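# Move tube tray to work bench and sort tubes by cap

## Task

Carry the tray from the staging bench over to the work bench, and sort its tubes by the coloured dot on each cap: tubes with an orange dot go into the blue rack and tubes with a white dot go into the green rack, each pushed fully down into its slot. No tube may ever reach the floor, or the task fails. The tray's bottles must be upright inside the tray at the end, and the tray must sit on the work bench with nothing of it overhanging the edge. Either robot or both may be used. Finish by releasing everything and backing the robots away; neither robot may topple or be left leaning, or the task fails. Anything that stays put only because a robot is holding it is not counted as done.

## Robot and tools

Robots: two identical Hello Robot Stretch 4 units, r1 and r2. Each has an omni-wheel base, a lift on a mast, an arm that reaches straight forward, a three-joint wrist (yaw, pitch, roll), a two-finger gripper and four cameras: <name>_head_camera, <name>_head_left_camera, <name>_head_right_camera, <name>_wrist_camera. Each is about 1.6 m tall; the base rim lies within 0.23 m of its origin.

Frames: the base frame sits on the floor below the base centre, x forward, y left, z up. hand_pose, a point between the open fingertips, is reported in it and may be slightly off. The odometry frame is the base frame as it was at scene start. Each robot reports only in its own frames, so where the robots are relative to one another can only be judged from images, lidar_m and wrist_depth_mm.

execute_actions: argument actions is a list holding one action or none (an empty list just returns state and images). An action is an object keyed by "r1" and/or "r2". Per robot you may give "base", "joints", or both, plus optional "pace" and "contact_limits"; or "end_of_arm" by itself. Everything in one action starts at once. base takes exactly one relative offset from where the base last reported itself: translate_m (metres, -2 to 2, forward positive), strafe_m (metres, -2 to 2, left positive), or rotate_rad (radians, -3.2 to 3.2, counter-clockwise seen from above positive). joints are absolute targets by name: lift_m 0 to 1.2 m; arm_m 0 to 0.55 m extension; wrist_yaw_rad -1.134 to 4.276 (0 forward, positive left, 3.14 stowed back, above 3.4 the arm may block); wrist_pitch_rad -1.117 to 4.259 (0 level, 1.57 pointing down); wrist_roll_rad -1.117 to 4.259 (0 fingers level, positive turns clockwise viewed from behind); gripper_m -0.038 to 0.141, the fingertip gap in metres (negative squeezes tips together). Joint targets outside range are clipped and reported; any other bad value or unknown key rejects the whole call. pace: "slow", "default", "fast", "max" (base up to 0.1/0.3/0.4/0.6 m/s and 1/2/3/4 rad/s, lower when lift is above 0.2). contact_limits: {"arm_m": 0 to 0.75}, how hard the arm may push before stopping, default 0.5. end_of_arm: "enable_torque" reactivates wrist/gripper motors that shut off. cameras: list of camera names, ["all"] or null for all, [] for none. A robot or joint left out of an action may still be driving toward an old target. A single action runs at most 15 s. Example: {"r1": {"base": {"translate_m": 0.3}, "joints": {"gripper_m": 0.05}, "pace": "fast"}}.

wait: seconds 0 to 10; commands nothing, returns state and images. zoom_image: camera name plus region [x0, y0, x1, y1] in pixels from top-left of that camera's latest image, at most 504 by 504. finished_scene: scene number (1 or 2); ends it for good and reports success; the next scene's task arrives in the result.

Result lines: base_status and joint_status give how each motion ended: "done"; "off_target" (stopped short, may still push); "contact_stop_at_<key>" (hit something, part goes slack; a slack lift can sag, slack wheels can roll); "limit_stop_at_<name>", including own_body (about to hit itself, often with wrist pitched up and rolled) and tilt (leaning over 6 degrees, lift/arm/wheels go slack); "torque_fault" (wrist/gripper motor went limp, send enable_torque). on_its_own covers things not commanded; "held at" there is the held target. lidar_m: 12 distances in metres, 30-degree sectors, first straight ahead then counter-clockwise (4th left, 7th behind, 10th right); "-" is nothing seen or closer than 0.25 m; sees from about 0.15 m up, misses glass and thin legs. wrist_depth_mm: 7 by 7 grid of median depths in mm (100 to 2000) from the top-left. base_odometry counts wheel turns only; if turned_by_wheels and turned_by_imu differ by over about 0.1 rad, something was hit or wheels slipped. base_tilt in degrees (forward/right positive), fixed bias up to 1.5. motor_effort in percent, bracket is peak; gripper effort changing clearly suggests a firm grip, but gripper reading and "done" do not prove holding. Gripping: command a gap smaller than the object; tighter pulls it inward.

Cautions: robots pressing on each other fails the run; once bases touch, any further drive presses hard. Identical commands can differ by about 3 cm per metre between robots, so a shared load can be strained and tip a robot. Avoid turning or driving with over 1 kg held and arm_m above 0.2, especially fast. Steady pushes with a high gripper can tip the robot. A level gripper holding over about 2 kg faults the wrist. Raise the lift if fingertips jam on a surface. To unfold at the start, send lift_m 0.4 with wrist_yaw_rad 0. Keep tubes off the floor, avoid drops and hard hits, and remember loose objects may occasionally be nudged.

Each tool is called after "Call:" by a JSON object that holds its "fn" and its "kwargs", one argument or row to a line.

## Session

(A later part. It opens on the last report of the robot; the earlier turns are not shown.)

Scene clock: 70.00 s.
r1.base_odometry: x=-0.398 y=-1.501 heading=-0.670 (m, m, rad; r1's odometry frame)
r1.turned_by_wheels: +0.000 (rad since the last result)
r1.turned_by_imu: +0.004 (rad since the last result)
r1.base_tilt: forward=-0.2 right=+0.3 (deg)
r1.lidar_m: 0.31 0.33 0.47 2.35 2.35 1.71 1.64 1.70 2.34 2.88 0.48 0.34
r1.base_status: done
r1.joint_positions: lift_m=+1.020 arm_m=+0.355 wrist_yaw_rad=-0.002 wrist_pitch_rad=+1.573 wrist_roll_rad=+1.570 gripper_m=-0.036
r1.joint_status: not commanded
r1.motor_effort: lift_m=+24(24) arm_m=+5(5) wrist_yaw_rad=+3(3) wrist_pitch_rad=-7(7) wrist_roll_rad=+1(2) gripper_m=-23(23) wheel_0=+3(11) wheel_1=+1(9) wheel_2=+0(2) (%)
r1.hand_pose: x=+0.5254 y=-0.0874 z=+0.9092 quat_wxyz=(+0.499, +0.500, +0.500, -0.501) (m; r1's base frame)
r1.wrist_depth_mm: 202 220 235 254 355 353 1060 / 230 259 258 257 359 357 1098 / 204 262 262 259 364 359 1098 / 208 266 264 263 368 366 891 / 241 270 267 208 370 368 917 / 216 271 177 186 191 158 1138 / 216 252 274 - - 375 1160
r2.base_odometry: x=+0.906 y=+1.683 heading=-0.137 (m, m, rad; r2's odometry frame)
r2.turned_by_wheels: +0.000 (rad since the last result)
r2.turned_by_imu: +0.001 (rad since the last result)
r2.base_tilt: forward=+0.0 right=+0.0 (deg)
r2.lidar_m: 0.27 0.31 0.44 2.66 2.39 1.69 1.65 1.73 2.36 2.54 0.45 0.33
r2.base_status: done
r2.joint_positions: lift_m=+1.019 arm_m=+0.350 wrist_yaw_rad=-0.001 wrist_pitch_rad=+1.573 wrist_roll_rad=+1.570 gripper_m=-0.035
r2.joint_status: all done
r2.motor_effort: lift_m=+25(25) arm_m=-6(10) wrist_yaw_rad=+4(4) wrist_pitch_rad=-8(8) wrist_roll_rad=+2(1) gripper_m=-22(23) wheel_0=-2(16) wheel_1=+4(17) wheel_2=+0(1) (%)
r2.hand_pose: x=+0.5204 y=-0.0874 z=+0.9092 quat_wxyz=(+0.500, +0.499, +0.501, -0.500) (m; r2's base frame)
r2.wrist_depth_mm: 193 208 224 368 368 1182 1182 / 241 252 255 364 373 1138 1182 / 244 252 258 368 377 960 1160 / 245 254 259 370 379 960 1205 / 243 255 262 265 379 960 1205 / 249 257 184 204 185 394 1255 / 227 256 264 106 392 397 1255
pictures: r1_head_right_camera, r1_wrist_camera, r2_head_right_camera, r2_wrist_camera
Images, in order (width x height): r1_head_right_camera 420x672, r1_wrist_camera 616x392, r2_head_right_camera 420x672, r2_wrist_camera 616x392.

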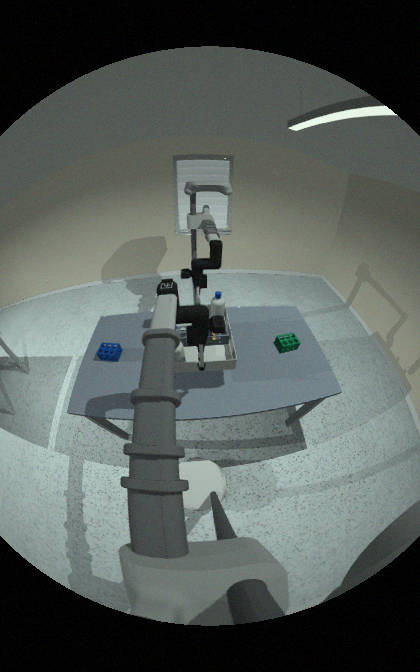

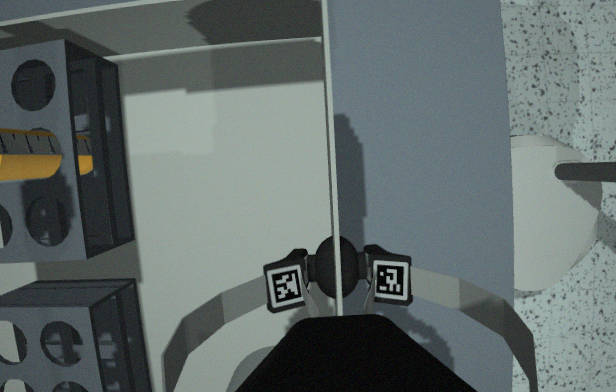

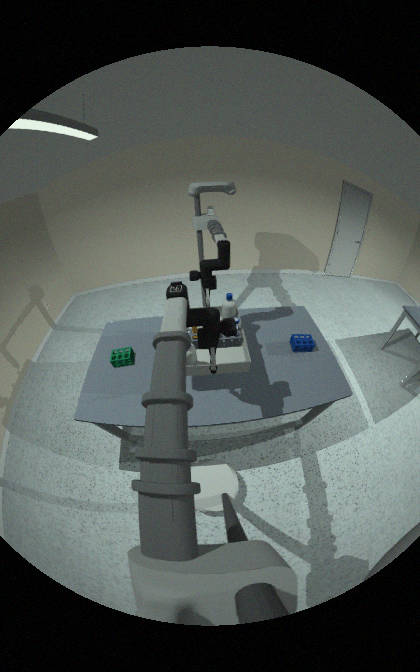

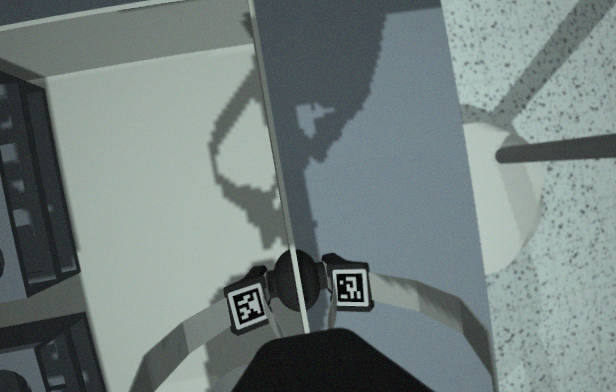

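Call:
{"fn": "execute_actions", "kwargs": {
  "actions": [
    {"r1":{"joints":{"lift_m":0.918}},"r2":{"joints":{"lift_m":0.918,"arm_m":0.345}}}
  ],
  "cameras": []
}}

Call:
{"fn": "execute_actions", "kwargs": {
  "actions": [
    {"r1":{"joints":{"gripper_m":0.02}},"r2":{"joints":{"gripper_m":0.02}}}
  ],
  "cameras": []
}}

Call:
{"fn": "execute_actions", "kwargs": {
  "actions": [
    {"r1":{"base":{"strafe_m":-0.075},"joints":{"lift_m":1.04,"gripper_m":0.065},"pace":"fast"},"r2":{"base":{"strafe_m":-0.075},"joints":{"lift_m":1.04,"gripper_m":0.065},"pace":"fast"}}
  ],
  "cameras": []
}}

Call:
{"fn": "execute_actions", "kwargs": {
  "actions": [
    {"r1":{"joints":{"arm_m":0.518},"pace":"fast"},"r2":{"base":{"strafe_m":-0.04},"joints":{"arm_m":0.2,"wrist_roll_rad":0},"pace":"fast"}}
  ],
  "cameras": ["r1_wrist_camera","r2_wrist_camera","r2_head_right_camera"]
}}

Scene clock: 91.40 s.
r1.base_odometry: x=-0.398 y=-1.501 heading=-0.670 (m, m, rad; r1's odometry frame)
r1.turned_by_wheels: +0.000 (rad since the last result)
r1.turned_by_imu: +0.002 (rad since the last result)
r1.base_tilt: forward=-0.2 right=+0.4 (deg)
r1.lidar_m: 0.31 0.34 0.48 2.37 2.35 1.73 1.63 1.72 2.38 2.88 0.46 0.36
r1.base_status: not commanded
r1.joint_positions: lift_m=+0.918 arm_m=+0.355 wrist_yaw_rad=-0.001 wrist_pitch_rad=+1.571 wrist_roll_rad=+1.570 gripper_m=-0.035
r1.joint_status: all done
r1.motor_effort: lift_m=+17(20) arm_m=+4(4) wrist_yaw_rad=+2(3) wrist_pitch_rad=-2(8) wrist_roll_rad=+1(1) gripper_m=-19(21) wheel_0=+2(3) wheel_1=+1(1) wheel_2=+0(0) (%)
r1.hand_pose: x=+0.5260 y=-0.0874 z=+0.8078 quat_wxyz=(+0.500, +0.500, +0.500, -0.500) (m; r1's base frame)
r1.wrist_depth_mm: 202 221 234 254 257 255 254 / 231 260 258 257 260 257 256 / 204 263 263 260 264 260 259 / 208 266 265 263 265 264 263 / 241 270 268 208 267 266 264 / 220 271 177 187 183 151 266 / 216 253 273 - - 271 271
r2.base_odometry: x=+0.906 y=+1.683 heading=-0.137 (m, m, rad; r2's odometry frame)
r2.turned_by_wheels: +0.000 (rad since the last result)
r2.turned_by_imu: +0.002 (rad since the last result)
r2.base_tilt: forward=+0.0 right=+0.0 (deg)
r2.lidar_m: 0.30 0.31 0.46 2.66 2.41 1.70 1.66 1.73 2.37 2.53 0.44 0.33
r2.base_status: not commanded
r2.joint_positions: lift_m=+0.918 arm_m=+0.346 wrist_yaw_rad=+0.000 wrist_pitch_rad=+1.571 wrist_roll_rad=+1.570 gripper_m=-0.035
r2.joint_status: all done
r2.motor_effort: lift_m=+18(24) arm_m=-7(7) wrist_yaw_rad=+3(4) wrist_pitch_rad=-2(8) wrist_roll_rad=+1(1) gripper_m=-20(24) wheel_0=-2(2) wheel_1=+4(5) wheel_2=+0(0) (%)
r2.hand_pose: x=+0.5171 y=-0.0874 z=+0.8078 quat_wxyz=(+0.500, +0.500, +0.500, -0.500) (m; r2's base frame)
r2.wrist_depth_mm: 194 208 229 264 271 276 1078 / 242 251 255 265 271 277 1060 / 246 252 258 268 272 279 878 / 245 254 259 270 276 281 878 / 245 255 262 264 277 283 1098 / 251 258 185 208 185 285 1118 / 226 257 265 106 282 287 1118
pictures: none
No camera images: the call's "cameras" was empty. Leave "cameras" out to get every camera's image.

Scene clock: 92.67 s.
r1.base_odometry: x=-0.398 y=-1.501 heading=-0.670 (m, m, rad; r1's odometry frame)
r1.turned_by_wheels: +0.000 (rad since the last result)
r1.turned_by_imu: +0.000 (rad since the last result)
r1.base_tilt: forward=-0.3 right=+0.3 (deg)
r1.lidar_m: 0.31 0.36 0.46 2.34 2.36 1.73 1.65 1.70 2.36 2.88 0.47 0.35
r1.base_status: not commanded
r1.joint_positions: lift_m=+0.918 arm_m=+0.355 wrist_yaw_rad=+0.000 wrist_pitch_rad=+1.570 wrist_roll_rad=+1.570 gripper_m=+0.020
r1.joint_status: all done
r1.motor_effort: lift_m=+17(17) arm_m=+4(5) wrist_yaw_rad=+0(2) wrist_pitch_rad=-1(4) wrist_roll_rad=+1(1) gripper_m=-4(22) wheel_0=+2(3) wheel_1=+2(1) wheel_2=+0(0) (%)
r1.hand_pose: x=+0.5262 y=-0.0874 z=+0.8078 quat_wxyz=(+0.500, +0.500, +0.500, -0.500) (m; r1's base frame)
r1.wrist_depth_mm: 207 220 233 255 259 256 254 / 238 265 265 262 262 259 257 / 210 268 266 265 265 262 259 / 214 270 270 267 266 265 263 / 246 276 273 270 221 267 264 / 234 276 274 214 192 268 267 / 222 276 277 - - 273 271
r2.base_odometry: x=+0.906 y=+1.683 heading=-0.137 (m, m, rad; r2's odometry frame)
r2.turned_by_wheels: +0.000 (rad since the last result)
r2.turned_by_imu: +0.000 (rad since the last result)
r2.base_tilt: forward=-0.1 right=+0.0 (deg)
r2.lidar_m: 0.29 0.32 0.43 2.67 2.39 1.71 1.64 1.73 2.38 2.54 0.45 0.33
r2.base_status: not commanded
r2.joint_positions: lift_m=+0.918 arm_m=+0.346 wrist_yaw_rad=+0.000 wrist_pitch_rad=+1.570 wrist_roll_rad=+1.570 gripper_m=+0.020
r2.joint_status: all done
r2.motor_effort: lift_m=+18(18) arm_m=-7(7) wrist_yaw_rad=+3(3) wrist_pitch_rad=-1(5) wrist_roll_rad=+2(2) gripper_m=-1(20) wheel_0=-2(2) wheel_1=+4(4) wheel_2=+0(0) (%)
r2.hand_pose: x=+0.5172 y=-0.0874 z=+0.8078 quat_wxyz=(+0.500, +0.500, +0.500, -0.500) (m; r2's base frame)
r2.wrist_depth_mm: 201 208 229 266 270 277 1078 / 244 254 262 268 272 278 1098 / 248 257 262 270 274 279 878 / 249 257 264 271 274 283 878 / 234 259 264 268 281 285 1138 / 255 263 195 211 192 287 1118 / 231 265 267 106 285 291 1138
pictures: none
No camera images: the call's "cameras" was empty. Leave "cameras" out to get every camera's image.

Scene clock: 93.93 s.
r1.base_odometry: x=-0.445 y=-1.560 heading=-0.670 (m, m, rad; r1's odometry frame)
r1.turned_by_wheels: +0.000 (rad since the last result)
r1.turned_by_imu: +0.001 (rad since the last result)
r1.base_tilt: forward=-0.2 right=+0.3 (deg)
r1.lidar_m: 0.33 0.35 0.48 2.45 2.35 1.71 1.64 1.72 2.38 2.80 0.48 0.35
r1.base_status: done
r1.joint_positions: lift_m=+1.040 arm_m=+0.355 wrist_yaw_rad=+0.000 wrist_pitch_rad=+1.570 wrist_roll_rad=+1.570 gripper_m=+0.065
r1.joint_status: all done
r1.motor_effort: lift_m=+21(23) arm_m=+4(4) wrist_yaw_rad=+0(0) wrist_pitch_rad=-1(1) wrist_roll_rad=+1(1) gripper_m=-2(5) wheel_0=+2(6) wheel_1=+3(10) wheel_2=+0(3) (%)
r1.hand_pose: x=+0.5262 y=-0.0874 z=+0.9294 quat_wxyz=(+0.500, +0.500, +0.500, -0.500) (m; r1's base frame)
r1.wrist_depth_mm: 394 389 384 382 377 373 1118 / 397 392 389 384 379 379 1118 / 402 397 392 387 384 382 1118 / 399 340 394 392 387 387 917 / 407 336 394 394 389 389 931 / 413 377 359 397 397 394 1160 / 415 349 404 - - 397 1182
r2.base_odometry: x=+0.895 y=+1.609 heading=-0.137 (m, m, rad; r2's odometry frame)
r2.turned_by_wheels: +0.000 (rad since the last result)
r2.turned_by_imu: +0.001 (rad since the last result)
r2.base_tilt: forward=+0.0 right=+0.0 (deg)
r2.lidar_m: 0.30 0.31 0.43 2.73 2.39 1.68 1.65 1.73 2.39 2.47 0.42 0.31
r2.base_status: done
r2.joint_positions: lift_m=+1.040 arm_m=+0.346 wrist_yaw_rad=+0.000 wrist_pitch_rad=+1.570 wrist_roll_rad=+1.570 gripper_m=+0.065
r2.joint_status: all done
r2.motor_effort: lift_m=+22(25) arm_m=-7(7) wrist_yaw_rad=+3(3) wrist_pitch_rad=+0(1) wrist_roll_rad=+1(1) gripper_m=-6(1) wheel_0=+4(15) wheel_1=-1(12) wheel_2=+0(2) (%)
r2.hand_pose: x=+0.5172 y=-0.0874 z=+0.9294 quat_wxyz=(+0.500, +0.500, +0.500, -0.500) (m; r2's base frame)
r2.wrist_depth_mm: 366 368 377 384 394 1160 1205 / 366 373 382 389 394 1205 1229 / 366 375 379 389 399 960 1229 / 357 375 379 394 402 976 1255 / 314 373 387 394 404 1025 1255 / 343 353 198 397 404 1255 1255 / 373 332 389 106 413 1229 1255
pictures: none
No camera images: the call's "cameras" was empty. Leave "cameras" out to get every camera's image.

Scene clock: 95.37 s.
r1.base_odometry: x=-0.445 y=-1.560 heading=-0.670 (m, m, rad; r1's odometry frame)
r1.turned_by_wheels: +0.000 (rad since the last result)
r1.turned_by_imu: +0.000 (rad since the last result)
r1.base_tilt: forward=-0.2 right=+0.4 (deg)
r1.lidar_m: 0.33 0.34 0.48 2.42 2.39 1.72 1.64 1.73 2.40 2.80 0.48 0.35
r1.base_status: not commanded
r1.joint_positions: lift_m=+1.040 arm_m=+0.517 wrist_yaw_rad=+0.000 wrist_pitch_rad=+1.570 wrist_roll_rad=+1.570 gripper_m=+0.065
r1.joint_status: all done
r1.motor_effort: lift_m=+21(21) arm_m=+5(7) wrist_yaw_rad=-1(2) wrist_pitch_rad=+0(0) wrist_roll_rad=+1(1) gripper_m=-2(5) wheel_0=+2(2) wheel_1=+2(3) wheel_2=+0(0) (%)
r1.hand_pose: x=+0.6882 y=-0.0874 z=+0.9294 quat_wxyz=(+0.500, +0.500, +0.500, -0.500) (m; r1's base frame)
r1.wrist_depth_mm: 392 389 384 382 377 373 368 / 397 392 387 384 379 375 373 / 399 394 392 387 382 379 375 / 259 265 394 330 387 379 382 / 410 306 397 271 387 362 384 / 413 402 399 334 392 315 389 / 418 404 404 - - 362 394
r2.base_odometry: x=+0.890 y=+1.570 heading=-0.137 (m, m, rad; r2's odometry frame)
r2.turned_by_wheels: +0.000 (rad since the last result)
r2.turned_by_imu: +0.000 (rad since the last result)
r2.base_tilt: forward=-0.1 right=+0.0 (deg)
r2.lidar_m: 0.30 0.31 0.41 2.79 2.38 1.69 1.66 1.73 2.38 2.43 0.45 0.33
r2.base_status: done
r2.joint_positions: lift_m=+1.040 arm_m=+0.201 wrist_yaw_rad=+0.000 wrist_pitch_rad=+1.570 wrist_roll_rad=+0.001 gripper_m=+0.065
r2.joint_status: all done
r2.motor_effort: lift_m=+23(23) arm_m=-7(6) wrist_yaw_rad=+2(2) wrist_pitch_rad=-1(1) wrist_roll_rad=-2(5) gripper_m=+0(2) wheel_0=+4(14) wheel_1=-5(14) wheel_2=+0(1) (%)
r2.hand_pose: x=+0.3723 y=-0.0874 z=+0.9294 quat_wxyz=(+0.707, +0.000, +0.707, +0.000) (m; r2's base frame)
r2.wrist_depth_mm: 364 368 373 384 387 402 407 / 319 368 373 384 397 404 407 / 370 377 382 389 394 407 415 / 375 379 389 397 402 410 415 / 375 382 392 397 402 1229 1229 / 379 384 198 946 1205 1205 1255 / 1138 1138 960 106 1205 1229 1255
pictures: r1_wrist_camera, r2_head_right_camera, r2_wrist_camera
Images, in order (width x height): r1_wrist_camera 616x392, r2_head_right_camera 420x672, r2_wrist_camera 616x392.

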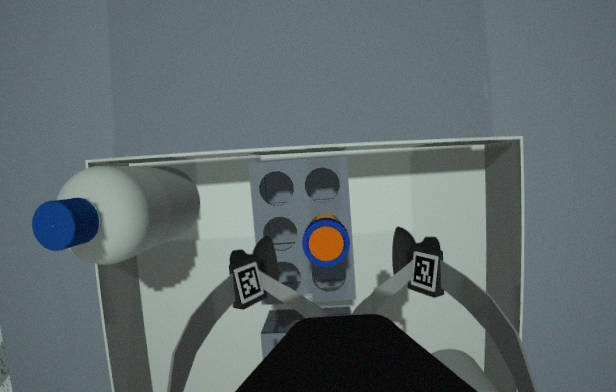

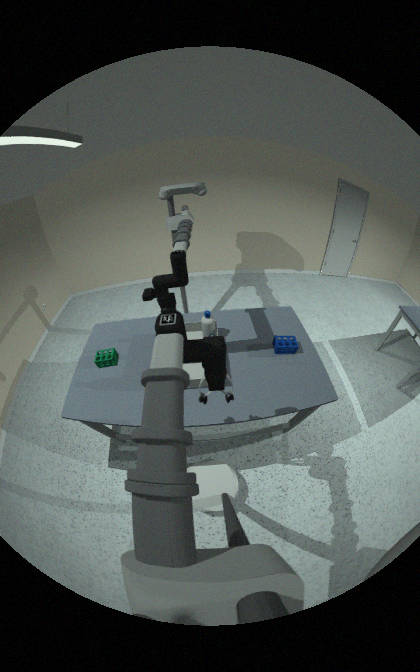

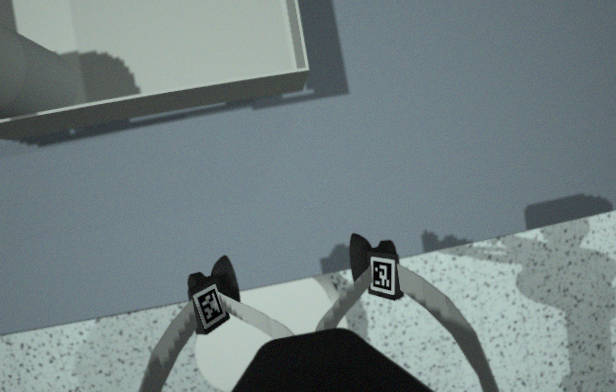

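Call:
{"fn": "execute_actions", "kwargs": {
  "actions": [
    {"r1":{"joints":{"arm_m":0.524,"lift_m":0.993,"gripper_m":0.052}},"r2":{"base":{"translate_m":0.02}}}
  ],
  "cameras": ["r1_wrist_camera"]
}}

Scene clock: 99.47 s.
r1.base_odometry: x=-0.445 y=-1.560 heading=-0.670 (m, m, rad; r1's odometry frame)
r1.turned_by_wheels: +0.000 (rad since the last result)
r1.turned_by_imu: +0.001 (rad since the last result)
r1.base_tilt: forward=-0.2 right=+0.5 (deg)
r1.lidar_m: 0.32 0.34 0.47 2.40 2.36 1.72 1.64 1.72 2.39 2.79 0.48 0.32
r1.base_status: not commanded
r1.joint_positions: lift_m=+0.993 arm_m=+0.523 wrist_yaw_rad=+0.000 wrist_pitch_rad=+1.570 wrist_roll_rad=+1.570 gripper_m=+0.052
r1.joint_status: all done
r1.motor_effort: lift_m=+14(20) arm_m=+5(6) wrist_yaw_rad=-1(1) wrist_pitch_rad=+1(1) wrist_roll_rad=+1(2) gripper_m=-3(6) wheel_0=+2(2) wheel_1=+3(2) wheel_2=+0(0) (%)
r1.hand_pose: x=+0.6942 y=-0.0874 z=+0.8831 quat_wxyz=(+0.500, +0.500, +0.500, -0.500) (m; r1's base frame)
r1.wrist_depth_mm: 345 342 340 334 332 329 324 / 349 345 342 338 336 332 329 / 351 345 343 340 336 332 330 / 207 249 345 315 338 336 287 / 206 259 349 223 221 338 290 / 364 355 351 289 343 322 283 / 368 359 357 - - 347 300
r2.base_odometry: x=+0.910 y=+1.567 heading=-0.136 (m, m, rad; r2's odometry frame)
r2.turned_by_wheels: +0.001 (rad since the last result)
r2.turned_by_imu: +0.002 (rad since the last result)
r2.base_tilt: forward=+0.0 right=+0.0 (deg)
r2.lidar_m: 0.28 0.29 0.41 2.79 2.41 1.71 1.67 1.76 2.40 2.44 0.42 0.30
r2.base_status: done
r2.joint_positions: lift_m=+1.040 arm_m=+0.201 wrist_yaw_rad=+0.000 wrist_pitch_rad=+1.570 wrist_roll_rad=+0.001 gripper_m=+0.065
r2.joint_status: not commanded
r2.motor_effort: lift_m=+23(23) arm_m=-7(7) wrist_yaw_rad=+2(2) wrist_pitch_rad=-1(1) wrist_roll_rad=-2(0) gripper_m=-3(3) wheel_0=+5(9) wheel_1=+5(8) wheel_2=+1(11) (%)
r2.hand_pose: x=+0.3723 y=-0.0874 z=+0.9294 quat_wxyz=(+0.707, +0.000, +0.707, +0.000) (m; r2's base frame)
r2.wrist_depth_mm: 359 368 375 387 387 397 402 / 320 368 375 382 394 402 404 / 338 375 382 389 397 404 415 / 373 377 387 392 399 410 418 / 375 382 387 397 404 415 1255 / 377 387 198 402 1160 1255 1255 / 1118 1138 946 106 1229 1281 1308
pictures: r1_wrist_camera
Images, in order (width x height): r1_wrist_camera 616x392.

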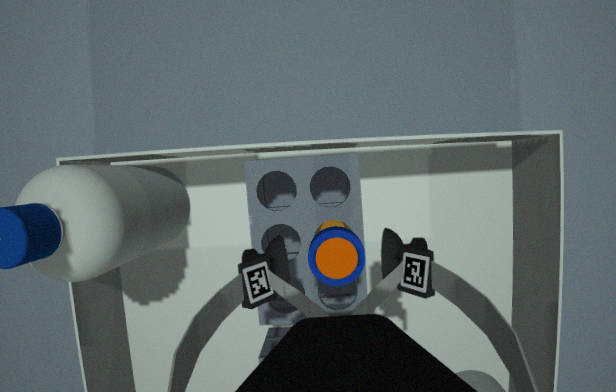

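Call:
{"fn": "execute_actions", "kwargs": {
  "actions": [
    {"r1":{"joints":{"gripper_m":0.012}}}
  ],
  "cameras": []
}}

Call:
{"fn": "execute_actions", "kwargs": {
  "actions": [
    {"r1":{"joints":{"lift_m":1.09},"pace":"fast"}}
  ],
  "cameras": ["r1_wrist_camera","r1_head_left_camera"]
}}

Call:
{"fn": "zoom_image", "kwargs": {
  "camera": "r1_wrist_camera",
  "region": [230, 130, 430, 300]
}}

Scene clock: 105.00 s.
r1.base_odometry: x=-0.445 y=-1.560 heading=-0.670 (m, m, rad; r1's odometry frame)
r1.turned_by_wheels: +0.000 (rad since the last result)
r1.turned_by_imu: +0.001 (rad since the last result)
r1.base_tilt: forward=-0.1 right=+0.4 (deg)
r1.lidar_m: 0.32 0.33 0.47 2.44 2.33 1.70 1.64 1.71 2.36 2.79 0.47 0.35
r1.base_status: not commanded
r1.joint_positions: lift_m=+0.993 arm_m=+0.523 wrist_yaw_rad=+0.000 wrist_pitch_rad=+1.570 wrist_roll_rad=+1.570 gripper_m=+0.012
r1.joint_status: all done
r1.motor_effort: lift_m=+14(14) arm_m=+5(5) wrist_yaw_rad=-1(1) wrist_pitch_rad=+1(1) wrist_roll_rad=+1(1) gripper_m=-13(15) wheel_0=+2(2) wheel_1=+3(3) wheel_2=+0(0) (%)
r1.hand_pose: x=+0.6942 y=-0.0874 z=+0.8831 quat_wxyz=(+0.500, +0.500, +0.500, -0.500) (m; r1's base frame)
r1.wrist_depth_mm: 343 342 338 334 330 327 327 / 347 345 342 338 332 330 329 / 351 347 343 338 338 332 329 / 206 249 347 314 338 336 287 / 206 259 349 218 218 340 290 / 364 355 351 220 287 322 282 / 368 345 355 - - 345 291
r2.base_odometry: x=+0.910 y=+1.567 heading=-0.136 (m, m, rad; r2's odometry frame)
r2.turned_by_wheels: +0.000 (rad since the last result)
r2.turned_by_imu: +0.001 (rad since the last result)
r2.base_tilt: forward=-0.1 right=+0.0 (deg)
r2.lidar_m: 0.27 0.30 0.42 2.79 2.41 1.70 1.68 1.74 2.39 2.42 0.42 0.30
r2.base_status: not commanded
r2.joint_positions: lift_m=+1.040 arm_m=+0.201 wrist_yaw_rad=+0.000 wrist_pitch_rad=+1.570 wrist_roll_rad=+0.001 gripper_m=+0.065
r2.joint_status: not commanded
r2.motor_effort: lift_m=+22(22) arm_m=-7(7) wrist_yaw_rad=+2(2) wrist_pitch_rad=-1(1) wrist_roll_rad=-2(1) gripper_m=-5(3) wheel_0=+4(5) wheel_1=+5(5) wheel_2=+1(1) (%)
r2.hand_pose: x=+0.3723 y=-0.0874 z=+0.9294 quat_wxyz=(+0.707, +0.000, +0.707, +0.000) (m; r2's base frame)
r2.wrist_depth_mm: 364 368 375 382 392 399 407 / 322 370 377 382 394 402 407 / 338 373 384 387 397 407 410 / 370 379 387 394 399 413 418 / 379 379 387 399 404 418 1205 / 379 384 198 399 1205 1205 1229 / 1118 1138 960 106 1205 1205 1281
pictures: none
No camera images: the call's "cameras" was empty. Leave "cameras" out to get every camera's image.

Scene clock: 106.17 s.
r1.base_odometry: x=-0.445 y=-1.560 heading=-0.670 (m, m, rad; r1's odometry frame)
r1.turned_by_wheels: +0.000 (rad since the last result)
r1.turned_by_imu: +0.000 (rad since the last result)
r1.base_tilt: forward=-0.2 right=+0.4 (deg)
r1.lidar_m: 0.32 0.35 0.48 2.40 2.34 1.72 1.63 1.73 2.37 2.78 0.45 0.35
r1.base_status: not commanded
r1.joint_positions: lift_m=+1.090 arm_m=+0.523 wrist_yaw_rad=+0.000 wrist_pitch_rad=+1.570 wrist_roll_rad=+1.570 gripper_m=+0.012
r1.joint_status: all done
r1.motor_effort: lift_m=+22(25) arm_m=+5(5) wrist_yaw_rad=-1(1) wrist_pitch_rad=+1(1) wrist_roll_rad=+1(2) gripper_m=-14(16) wheel_0=+2(2) wheel_1=+3(2) wheel_2=+0(0) (%)
r1.hand_pose: x=+0.6942 y=-0.0874 z=+0.9794 quat_wxyz=(+0.500, +0.500, +0.500, -0.500) (m; r1's base frame)
r1.wrist_depth_mm: 442 439 430 430 427 421 415 / 445 442 436 433 430 424 421 / 452 445 439 436 433 427 427 / 455 304 442 382 436 433 430 / 459 410 449 218 218 436 433 / 469 459 452 219 442 389 439 / 473 466 459 - - 377 442
r2.base_odometry: x=+0.910 y=+1.567 heading=-0.136 (m, m, rad; r2's odometry frame)
r2.turned_by_wheels: +0.000 (rad since the last result)
r2.turned_by_imu: +0.000 (rad since the last result)
r2.base_tilt: forward=-0.1 right=+0.0 (deg)
r2.lidar_m: 0.28 0.30 0.42 2.79 2.41 1.71 1.67 1.76 2.38 2.43 0.43 0.30
r2.base_status: not commanded
r2.joint_positions: lift_m=+1.040 arm_m=+0.201 wrist_yaw_rad=+0.000 wrist_pitch_rad=+1.570 wrist_roll_rad=+0.001 gripper_m=+0.065
r2.joint_status: not commanded
r2.motor_effort: lift_m=+23(23) arm_m=-7(7) wrist_yaw_rad=+2(2) wrist_pitch_rad=-1(1) wrist_roll_rad=-2(2) gripper_m=-2(3) wheel_0=+5(5) wheel_1=+5(5) wheel_2=+1(1) (%)
r2.hand_pose: x=+0.3723 y=-0.0874 z=+0.9294 quat_wxyz=(+0.707, +0.000, +0.707, +0.000) (m; r2's base frame)
r2.wrist_depth_mm: 359 366 379 382 394 404 404 / 320 368 377 384 397 399 407 / 340 373 382 389 397 410 413 / 373 382 389 394 399 413 415 / 377 382 389 394 402 415 1255 / 377 389 198 399 1182 1229 1229 / 1138 1138 976 106 1229 1255 1255
pictures: r1_head_left_camera, r1_wrist_camera
Images, in order (width x height): r1_head_left_camera 420x672, r1_wrist_camera 616x392.

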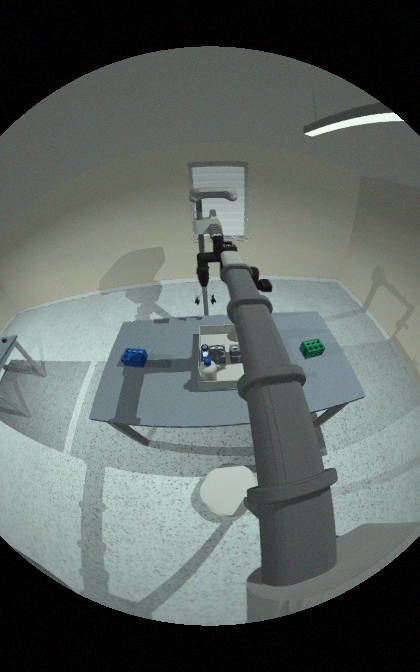

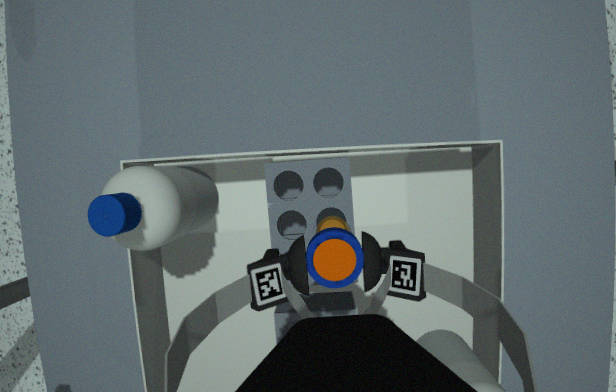

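Region (230, 130, 430, 300) of r1_wrist_camera's 616x392 image, scaled by 2.520; it fills the top 428 rows of this view, and the rest is white.

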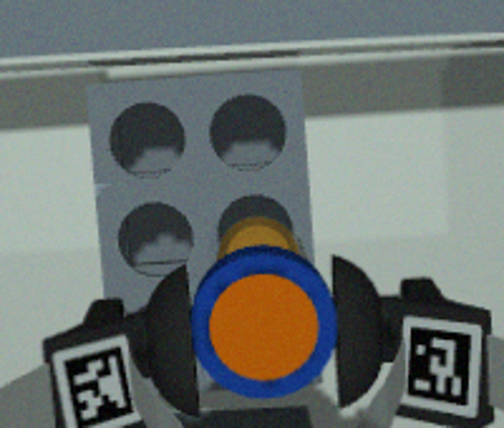

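Call:
{"fn": "execute_actions", "kwargs": {
  "actions": [
    {"r1":{"base":{"strafe_m":0.6},"joints":{"lift_m":1.14},"pace":"fast"},"r2":{"joints":{"arm_m":0.28}}}
  ],
  "cameras": []
}}

Call:
{"fn": "execute_actions", "kwargs": {
  "actions": [
    {"r1":{"joints":{"lift_m":1.09},"pace":"fast"},"r2":{"joints":{"arm_m":0.53},"pace":"fast"}}
  ],
  "cameras": ["r1_wrist_camera","r2_wrist_camera"]
}}

Scene clock: 114.17 s.
r1.base_odometry: x=-0.072 y=-1.089 heading=-0.670 (m, m, rad; r1's odometry frame)
r1.turned_by_wheels: +0.000 (rad since the last result)
r1.turned_by_imu: +0.002 (rad since the last result)
r1.base_tilt: forward=-0.3 right=+0.4 (deg)
r1.lidar_m: 0.31 0.34 1.89 1.85 2.35 1.72 1.65 1.73 2.34 1.32 0.47 0.35
r1.base_status: done
r1.joint_positions: lift_m=+1.140 arm_m=+0.523 wrist_yaw_rad=+0.000 wrist_pitch_rad=+1.570 wrist_roll_rad=+1.570 gripper_m=+0.012
r1.joint_status: all done
r1.motor_effort: lift_m=+21(23) arm_m=+5(5) wrist_yaw_rad=-1(1) wrist_pitch_rad=+0(0) wrist_roll_rad=+2(1) gripper_m=-15(13) wheel_0=-1(12) wheel_1=+1(9) wheel_2=+0(1) (%)
r1.hand_pose: x=+0.6942 y=-0.0874 z=+1.0295 quat_wxyz=(+0.500, +0.500, +0.500, -0.500) (m; r1's base frame)
r1.wrist_depth_mm: 492 488 484 477 469 469 462 / 496 488 484 480 477 473 469 / 504 500 492 488 480 477 477 / 508 504 500 436 488 484 477 / 517 508 504 219 218 484 484 / 1336 517 508 219 496 488 492 / 1336 521 517 - - 500 1281
r2.base_odometry: x=+0.910 y=+1.567 heading=-0.136 (m, m, rad; r2's odometry frame)
r2.turned_by_wheels: +0.000 (rad since the last result)
r2.turned_by_imu: +0.002 (rad since the last result)
r2.base_tilt: forward=+0.0 right=+0.0 (deg)
r2.lidar_m: 0.27 0.28 0.39 2.77 2.42 1.73 1.67 1.75 2.41 2.44 0.40 0.29
r2.base_status: not commanded
r2.joint_positions: lift_m=+1.040 arm_m=+0.279 wrist_yaw_rad=+0.000 wrist_pitch_rad=+1.570 wrist_roll_rad=+0.000 gripper_m=+0.065
r2.joint_status: all done
r2.motor_effort: lift_m=+22(23) arm_m=+7(6) wrist_yaw_rad=+2(2) wrist_pitch_rad=-1(1) wrist_roll_rad=-1(2) gripper_m=-4(2) wheel_0=+5(5) wheel_1=+5(5) wheel_2=+1(1) (%)
r2.hand_pose: x=+0.4499 y=-0.0874 z=+0.9294 quat_wxyz=(+0.707, +0.000, +0.707, +0.000) (m; r2's base frame)
r2.wrist_depth_mm: 330 340 347 382 387 399 404 / 362 368 377 379 392 399 413 / 362 375 382 384 397 407 410 / 301 373 387 392 399 404 418 / 375 382 387 397 399 410 421 / 379 384 198 404 410 418 1229 / 379 387 397 106 1205 1255 1255
pictures: none
No camera images: the call's "cameras" was empty. Leave "cameras" out to get every camera's image.

Scene clock: 115.73 s.
r1.base_odometry: x=-0.072 y=-1.089 heading=-0.670 (m, m, rad; r1's odometry frame)
r1.turned_by_wheels: +0.000 (rad since the last result)
r1.turned_by_imu: +0.000 (rad since the last result)
r1.base_tilt: forward=-0.1 right=+0.3 (deg)
r1.lidar_m: 0.30 0.35 1.91 1.83 2.35 1.71 1.64 1.73 2.34 1.35 0.47 0.35
r1.base_status: not commanded
r1.joint_positions: lift_m=+1.090 arm_m=+0.523 wrist_yaw_rad=+0.000 wrist_pitch_rad=+1.570 wrist_roll_rad=+1.570 gripper_m=+0.012
r1.joint_status: all done
r1.motor_effort: lift_m=+14(18) arm_m=+5(5) wrist_yaw_rad=-1(1) wrist_pitch_rad=+1(1) wrist_roll_rad=+1(1) gripper_m=-16(14) wheel_0=-1(1) wheel_1=+1(1) wheel_2=+0(0) (%)
r1.hand_pose: x=+0.6942 y=-0.0874 z=+0.9800 quat_wxyz=(+0.500, +0.500, +0.500, -0.500) (m; r1's base frame)
r1.wrist_depth_mm: 442 439 436 433 424 421 418 / 445 442 436 433 430 424 421 / 452 445 442 436 436 430 427 / 455 452 445 384 439 436 433 / 462 459 452 219 217 436 433 / 466 462 455 219 445 439 439 / 473 466 466 - - 449 445
r2.base_odometry: x=+0.910 y=+1.567 heading=-0.136 (m, m, rad; r2's odometry frame)
r2.turned_by_wheels: +0.000 (rad since the last result)
r2.turned_by_imu: +0.000 (rad since the last result)
r2.base_tilt: forward=+0.0 right=-0.1 (deg)
r2.lidar_m: 0.27 0.29 0.40 2.78 2.40 1.72 1.67 1.73 2.41 2.44 0.43 0.30
r2.base_status: not commanded
r2.joint_positions: lift_m=+1.040 arm_m=+0.529 wrist_yaw_rad=+0.000 wrist_pitch_rad=+1.570 wrist_roll_rad=+0.000 gripper_m=+0.065
r2.joint_status: all done
r2.motor_effort: lift_m=+22(23) arm_m=+7(7) wrist_yaw_rad=+1(1) wrist_pitch_rad=+0(1) wrist_roll_rad=-1(2) gripper_m=-1(0) wheel_0=+5(5) wheel_1=+5(5) wheel_2=+1(2) (%)
r2.hand_pose: x=+0.7000 y=-0.0874 z=+0.9294 quat_wxyz=(+0.707, +0.000, +0.707, +0.000) (m; r2's base frame)
r2.wrist_depth_mm: 366 368 375 384 387 397 404 / 357 366 241 343 394 402 407 / 362 370 379 384 397 407 413 / 370 377 382 389 399 413 413 / 351 353 329 332 402 413 421 / 320 325 199 334 402 415 424 / 355 387 394 106 413 415 427
pictures: r1_wrist_camera, r2_wrist_camera
Images, in order (width x height): r1_wrist_camera 616x392, r2_wrist_camera 616x392.

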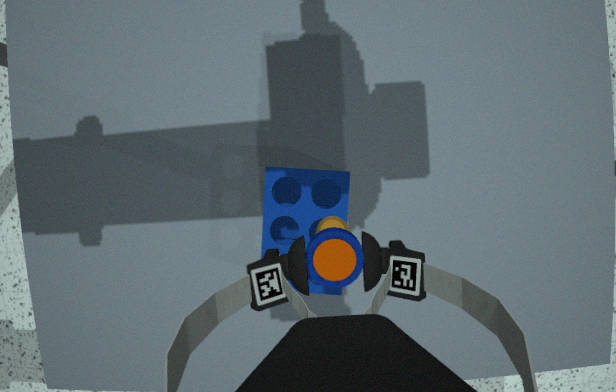

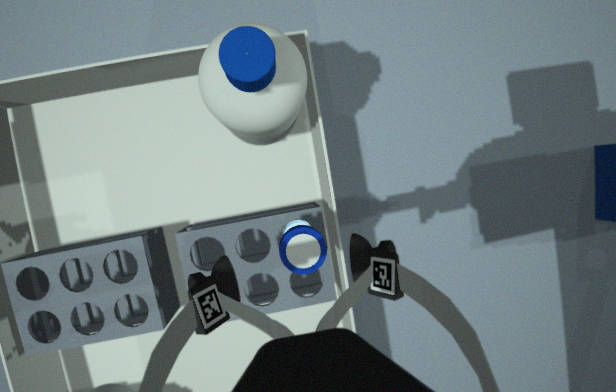

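Call:
{"fn": "zoom_image", "kwargs": {
  "camera": "r1_wrist_camera",
  "region": [230, 130, 430, 300]
}}

Region (230, 130, 430, 300) of r1_wrist_camera's 616x392 image, scaled by 2.520; it fills the top 428 rows of this view, and the rest is white.

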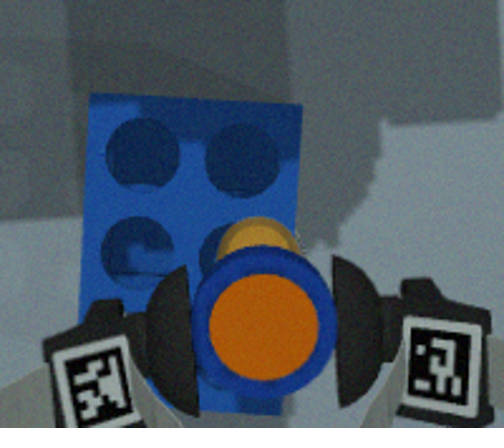

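Call:
{"fn": "execute_actions", "kwargs": {
  "actions": []
}}

Scene clock: 129.20 s.
r1.base_odometry: x=-0.072 y=-1.089 heading=-0.670 (m, m, rad; r1's odometry frame)
r1.turned_by_wheels: +0.000 (rad since the last result)
r1.turned_by_imu: +0.001 (rad since the last result)
r1.base_tilt: forward=-0.1 right=+0.3 (deg)
r1.lidar_m: 0.33 0.32 1.89 1.85 2.37 1.72 1.65 1.74 2.38 1.32 0.49 0.36
r1.base_status: not commanded
r1.joint_positions: lift_m=+1.090 arm_m=+0.523 wrist_yaw_rad=+0.000 wrist_pitch_rad=+1.570 wrist_roll_rad=+1.570 gripper_m=+0.012
r1.joint_status: all done
r1.motor_effort: lift_m=+14(18) arm_m=+5(5) wrist_yaw_rad=-1(1) wrist_pitch_rad=+1(1) wrist_roll_rad=+1(1) gripper_m=-11(14) wheel_0=-1(1) wheel_1=+1(1) wheel_2=+0(0) (%)
r1.hand_pose: x=+0.6942 y=-0.0874 z=+0.9800 quat_wxyz=(+0.500, +0.500, +0.500, -0.500) (m; r1's base frame)
r1.wrist_depth_mm: 442 439 436 430 424 418 415 / 445 442 436 433 430 424 421 / 452 445 439 439 433 430 424 / 455 449 445 384 439 436 433 / 459 459 449 218 218 436 436 / 466 462 455 219 449 439 442 / 473 466 459 - - 449 442
r2.base_odometry: x=+0.910 y=+1.567 heading=-0.136 (m, m, rad; r2's odometry frame)
r2.turned_by_wheels: +0.000 (rad since the last result)
r2.turned_by_imu: +0.001 (rad since the last result)
r2.base_tilt: forward=-0.1 right=-0.1 (deg)
r2.lidar_m: 0.27 0.30 0.39 2.78 2.41 1.72 1.67 1.74 2.41 2.44 0.43 0.30
r2.base_status: not commanded
r2.joint_positions: lift_m=+1.040 arm_m=+0.529 wrist_yaw_rad=+0.000 wrist_pitch_rad=+1.570 wrist_roll_rad=+0.000 gripper_m=+0.065
r2.joint_status: all done
r2.motor_effort: lift_m=+23(23) arm_m=+7(7) wrist_yaw_rad=+1(1) wrist_pitch_rad=+0(1) wrist_roll_rad=-1(2) gripper_m=-1(0) wheel_0=+4(5) wheel_1=+5(5) wheel_2=+2(2) (%)
r2.hand_pose: x=+0.7000 y=-0.0874 z=+0.9294 quat_wxyz=(+0.707, +0.000, +0.707, +0.000) (m; r2's base frame)
r2.wrist_depth_mm: 364 368 373 382 389 397 404 / 359 366 242 343 392 399 407 / 368 373 377 384 397 407 410 / 370 375 382 389 402 413 413 / 351 349 325 329 402 410 418 / 320 327 198 336 407 415 424 / 353 384 394 106 410 418 430
pictures: r1_head_camera, r1_head_left_camera, r1_head_right_camera, r1_wrist_camera, r2_head_camera, r2_head_left_camera, r2_head_right_camera, r2_wrist_camera
Images, in order (width x height): r1_head_camera 420x560, r1_head_left_camera 420x672, r1_head_right_camera 420x672, r1_wrist_camera 616x392, r2_head_camera 420x560, r2_head_left_camera 420x672, r2_head_right_camera 420x672, r2_wrist_camera 616x392.

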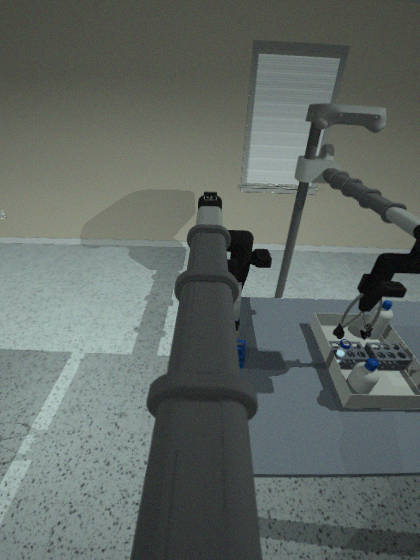

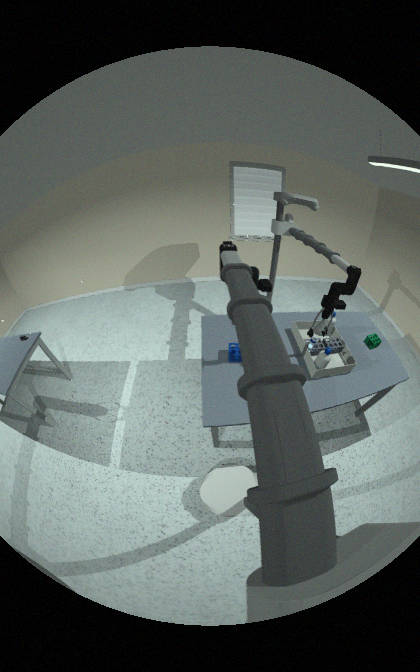

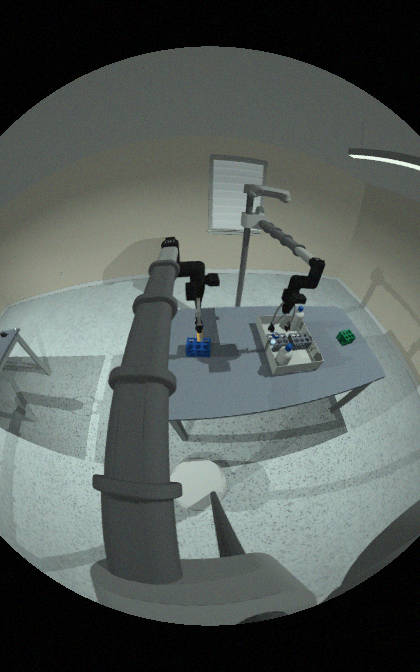

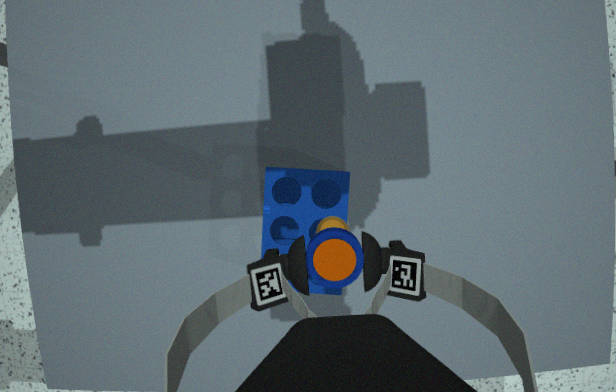

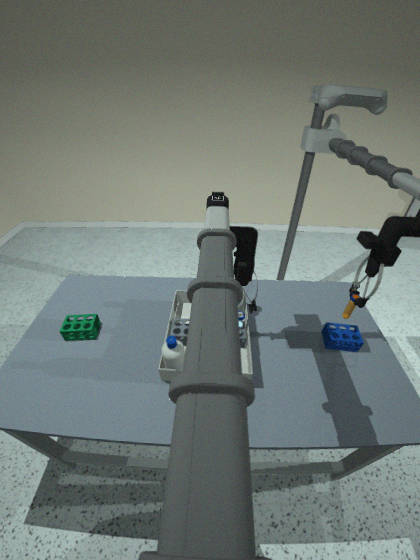

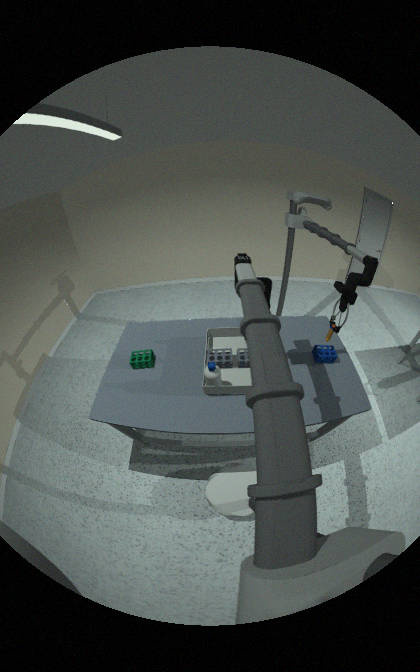

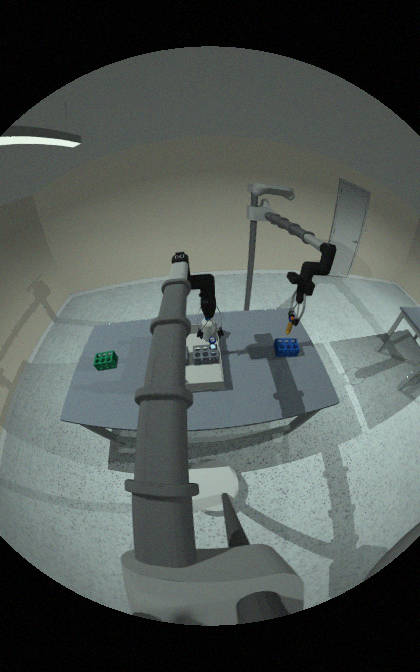

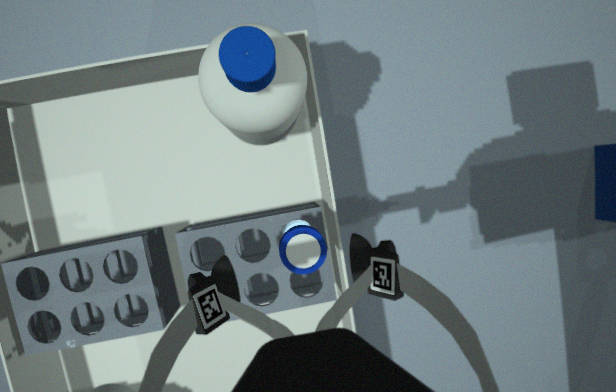

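Call:
{"fn": "execute_actions", "kwargs": {
  "actions": [
    {"r1":{"base":{"strafe_m":0.010},"joints":{"arm_m":0.532}},"r2":{"base":{"strafe_m":-0.010},"joints":{"arm_m":0.533,"lift_m":1.025}}}
  ],
  "cameras": ["r1_wrist_camera","r2_wrist_camera"]
}}

Call:
{"fn": "zoom_image", "kwargs": {
  "camera": "r1_wrist_camera",
  "region": [230,130,430,300]
}}

Scene clock: 133.30 s.
r1.base_odometry: x=-0.066 y=-1.082 heading=-0.670 (m, m, rad; r1's odometry frame)
r1.turned_by_wheels: +0.000 (rad since the last result)
r1.turned_by_imu: +0.001 (rad since the last result)
r1.base_tilt: forward=-0.2 right=+0.3 (deg)
r1.lidar_m: 0.32 0.36 1.88 1.80 2.36 1.71 1.63 1.72 2.35 1.34 0.47 0.36
r1.base_status: done
r1.joint_positions: lift_m=+1.090 arm_m=+0.531 wrist_yaw_rad=+0.000 wrist_pitch_rad=+1.570 wrist_roll_rad=+1.570 gripper_m=+0.012
r1.joint_status: all done
r1.motor_effort: lift_m=+14(15) arm_m=+5(6) wrist_yaw_rad=-1(1) wrist_pitch_rad=+1(1) wrist_roll_rad=+1(1) gripper_m=-11(16) wheel_0=-3(10) wheel_1=+0(8) wheel_2=+0(1) (%)
r1.hand_pose: x=+0.7022 y=-0.0874 z=+0.9800 quat_wxyz=(+0.500, +0.500, +0.500, -0.500) (m; r1's base frame)
r1.wrist_depth_mm: 439 439 436 430 424 421 418 / 445 442 439 433 430 424 421 / 452 445 445 436 433 430 427 / 455 455 445 413 439 436 430 / 462 455 455 219 217 436 436 / 466 462 455 220 449 439 439 / 473 466 462 - - 449 445
r2.base_odometry: x=+0.908 y=+1.557 heading=-0.136 (m, m, rad; r2's odometry frame)
r2.turned_by_wheels: +0.000 (rad since the last result)
r2.turned_by_imu: +0.001 (rad since the last result)
r2.base_tilt: forward=+0.0 right=+0.0 (deg)
r2.lidar_m: 0.28 0.30 0.42 2.80 2.41 1.70 1.67 1.74 2.39 2.42 0.41 0.30
r2.base_status: done
r2.joint_positions: lift_m=+1.025 arm_m=+0.532 wrist_yaw_rad=+0.000 wrist_pitch_rad=+1.570 wrist_roll_rad=+0.000 gripper_m=+0.065
r2.joint_status: all done
r2.motor_effort: lift_m=+14(21) arm_m=+7(8) wrist_yaw_rad=+1(1) wrist_pitch_rad=+0(0) wrist_roll_rad=+0(1) gripper_m=-4(4) wheel_0=+7(14) wheel_1=-6(4) wheel_2=+0(1) (%)
r2.hand_pose: x=+0.7029 y=-0.0874 z=+0.9151 quat_wxyz=(+0.707, +0.000, +0.707, +0.000) (m; r2's base frame)
r2.wrist_depth_mm: 345 357 324 366 375 382 389 / 343 353 224 368 382 387 392 / 351 359 366 370 384 389 397 / 357 362 368 375 382 394 397 / 353 347 340 315 387 394 404 / 317 329 198 319 392 399 407 / 345 368 377 106 394 404 410
pictures: r1_wrist_camera, r2_wrist_camera
Images, in order (width x height): r1_wrist_camera 616x392, r2_wrist_camera 616x392.

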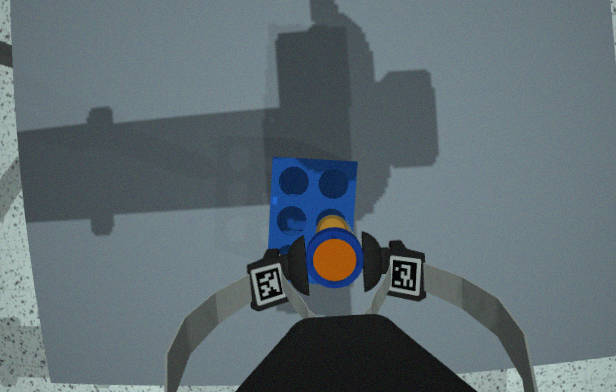

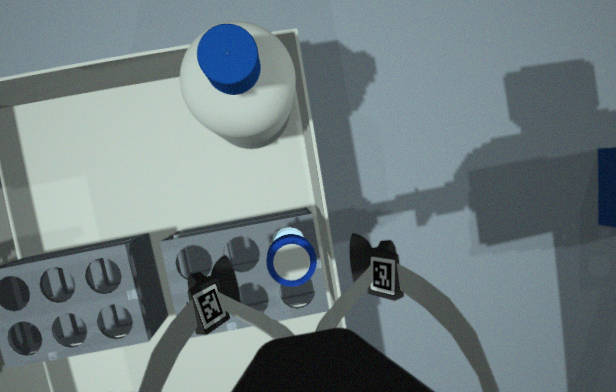

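Region (230, 130, 430, 300) of r1_wrist_camera's 616x392 image, scaled by 2.520; it fills the top 428 rows of this view, and the rest is white.

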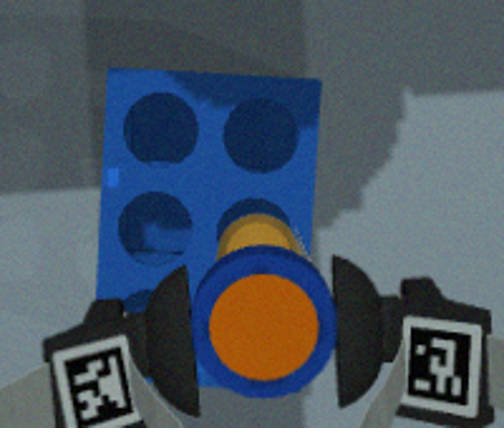

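Call:
{"fn": "execute_actions", "kwargs": {
  "actions": [
    {"r1":{"joints":{"lift_m":1.015},"pace":"slow"},"r2":{"joints":{"lift_m":0.993}}}
  ],
  "cameras": ["r1_wrist_camera","r2_wrist_camera","r2_head_camera"]
}}

Scene clock: 136.87 s.
r1.base_odometry: x=-0.066 y=-1.082 heading=-0.670 (m, m, rad; r1's odometry frame)
r1.turned_by_wheels: +0.000 (rad since the last result)
r1.turned_by_imu: +0.001 (rad since the last result)
r1.base_tilt: forward=-0.2 right=+0.2 (deg)
r1.lidar_m: 0.32 0.34 1.85 1.85 2.33 1.71 1.65 1.71 2.35 1.34 0.48 0.32
r1.base_status: not commanded
r1.joint_positions: lift_m=+1.015 arm_m=+0.531 wrist_yaw_rad=+0.000 wrist_pitch_rad=+1.570 wrist_roll_rad=+1.570 gripper_m=+0.012
r1.joint_status: all done
r1.motor_effort: lift_m=+13(14) arm_m=+5(5) wrist_yaw_rad=-1(1) wrist_pitch_rad=+1(1) wrist_roll_rad=+2(2) gripper_m=-11(14) wheel_0=-3(3) wheel_1=+0(0) wheel_2=+0(0) (%)
r1.hand_pose: x=+0.7022 y=-0.0874 z=+0.9051 quat_wxyz=(+0.500, +0.500, +0.500, -0.500) (m; r1's base frame)
r1.wrist_depth_mm: 368 364 359 355 353 349 347 / 368 366 364 357 353 351 349 / 375 370 366 362 359 357 353 / 379 377 370 307 364 362 357 / 382 379 373 219 217 364 359 / 387 384 377 219 370 364 364 / 392 387 382 - - 373 370
r2.base_odometry: x=+0.908 y=+1.557 heading=-0.136 (m, m, rad; r2's odometry frame)
r2.turned_by_wheels: +0.000 (rad since the last result)
r2.turned_by_imu: +0.001 (rad since the last result)
r2.base_tilt: forward=-0.1 right=+0.0 (deg)
r2.lidar_m: 0.27 0.29 0.41 2.78 2.41 1.73 1.67 1.75 2.39 2.43 0.43 0.30
r2.base_status: not commanded
r2.joint_positions: lift_m=+0.993 arm_m=+0.532 wrist_yaw_rad=+0.000 wrist_pitch_rad=+1.570 wrist_roll_rad=+0.000 gripper_m=+0.065
r2.joint_status: all done
r2.motor_effort: lift_m=+14(14) arm_m=+7(7) wrist_yaw_rad=+1(1) wrist_pitch_rad=+0(0) wrist_roll_rad=+0(1) gripper_m=-2(3) wheel_0=+7(7) wheel_1=-6(6) wheel_2=+0(0) (%)
r2.hand_pose: x=+0.7029 y=-0.0874 z=+0.8831 quat_wxyz=(+0.707, +0.000, +0.707, +0.000) (m; r2's base frame)
r2.wrist_depth_mm: 315 324 158 340 345 351 359 / 307 325 194 338 345 355 357 / 324 329 334 340 349 357 364 / 325 330 338 340 353 359 366 / 325 317 282 283 351 364 370 / 277 290 198 282 355 364 373 / 276 304 343 106 364 373 373
pictures: r1_wrist_camera, r2_head_camera, r2_wrist_camera
Images, in order (width x height): r1_wrist_camera 616x392, r2_head_camera 420x560, r2_wrist_camera 616x392.

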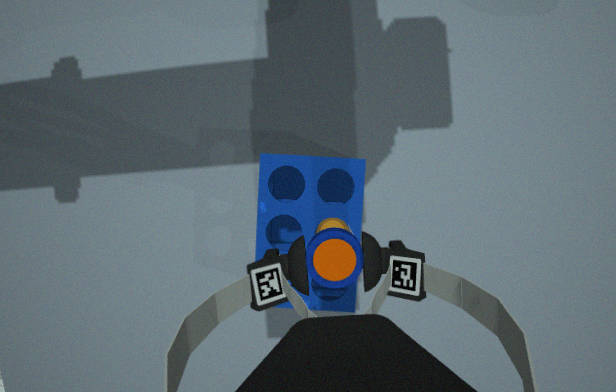

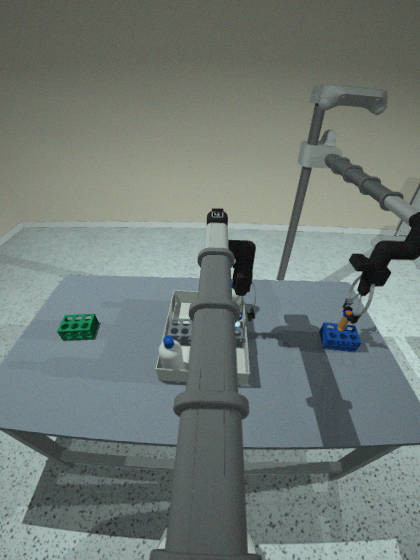

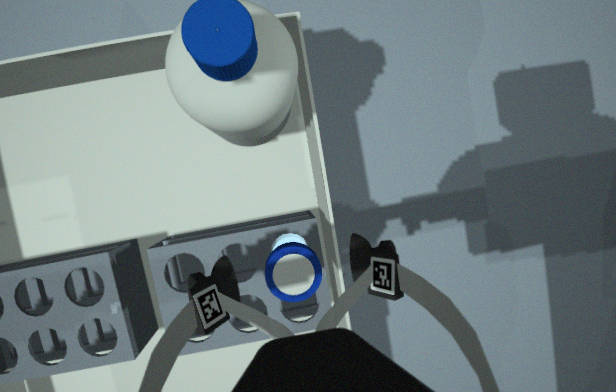

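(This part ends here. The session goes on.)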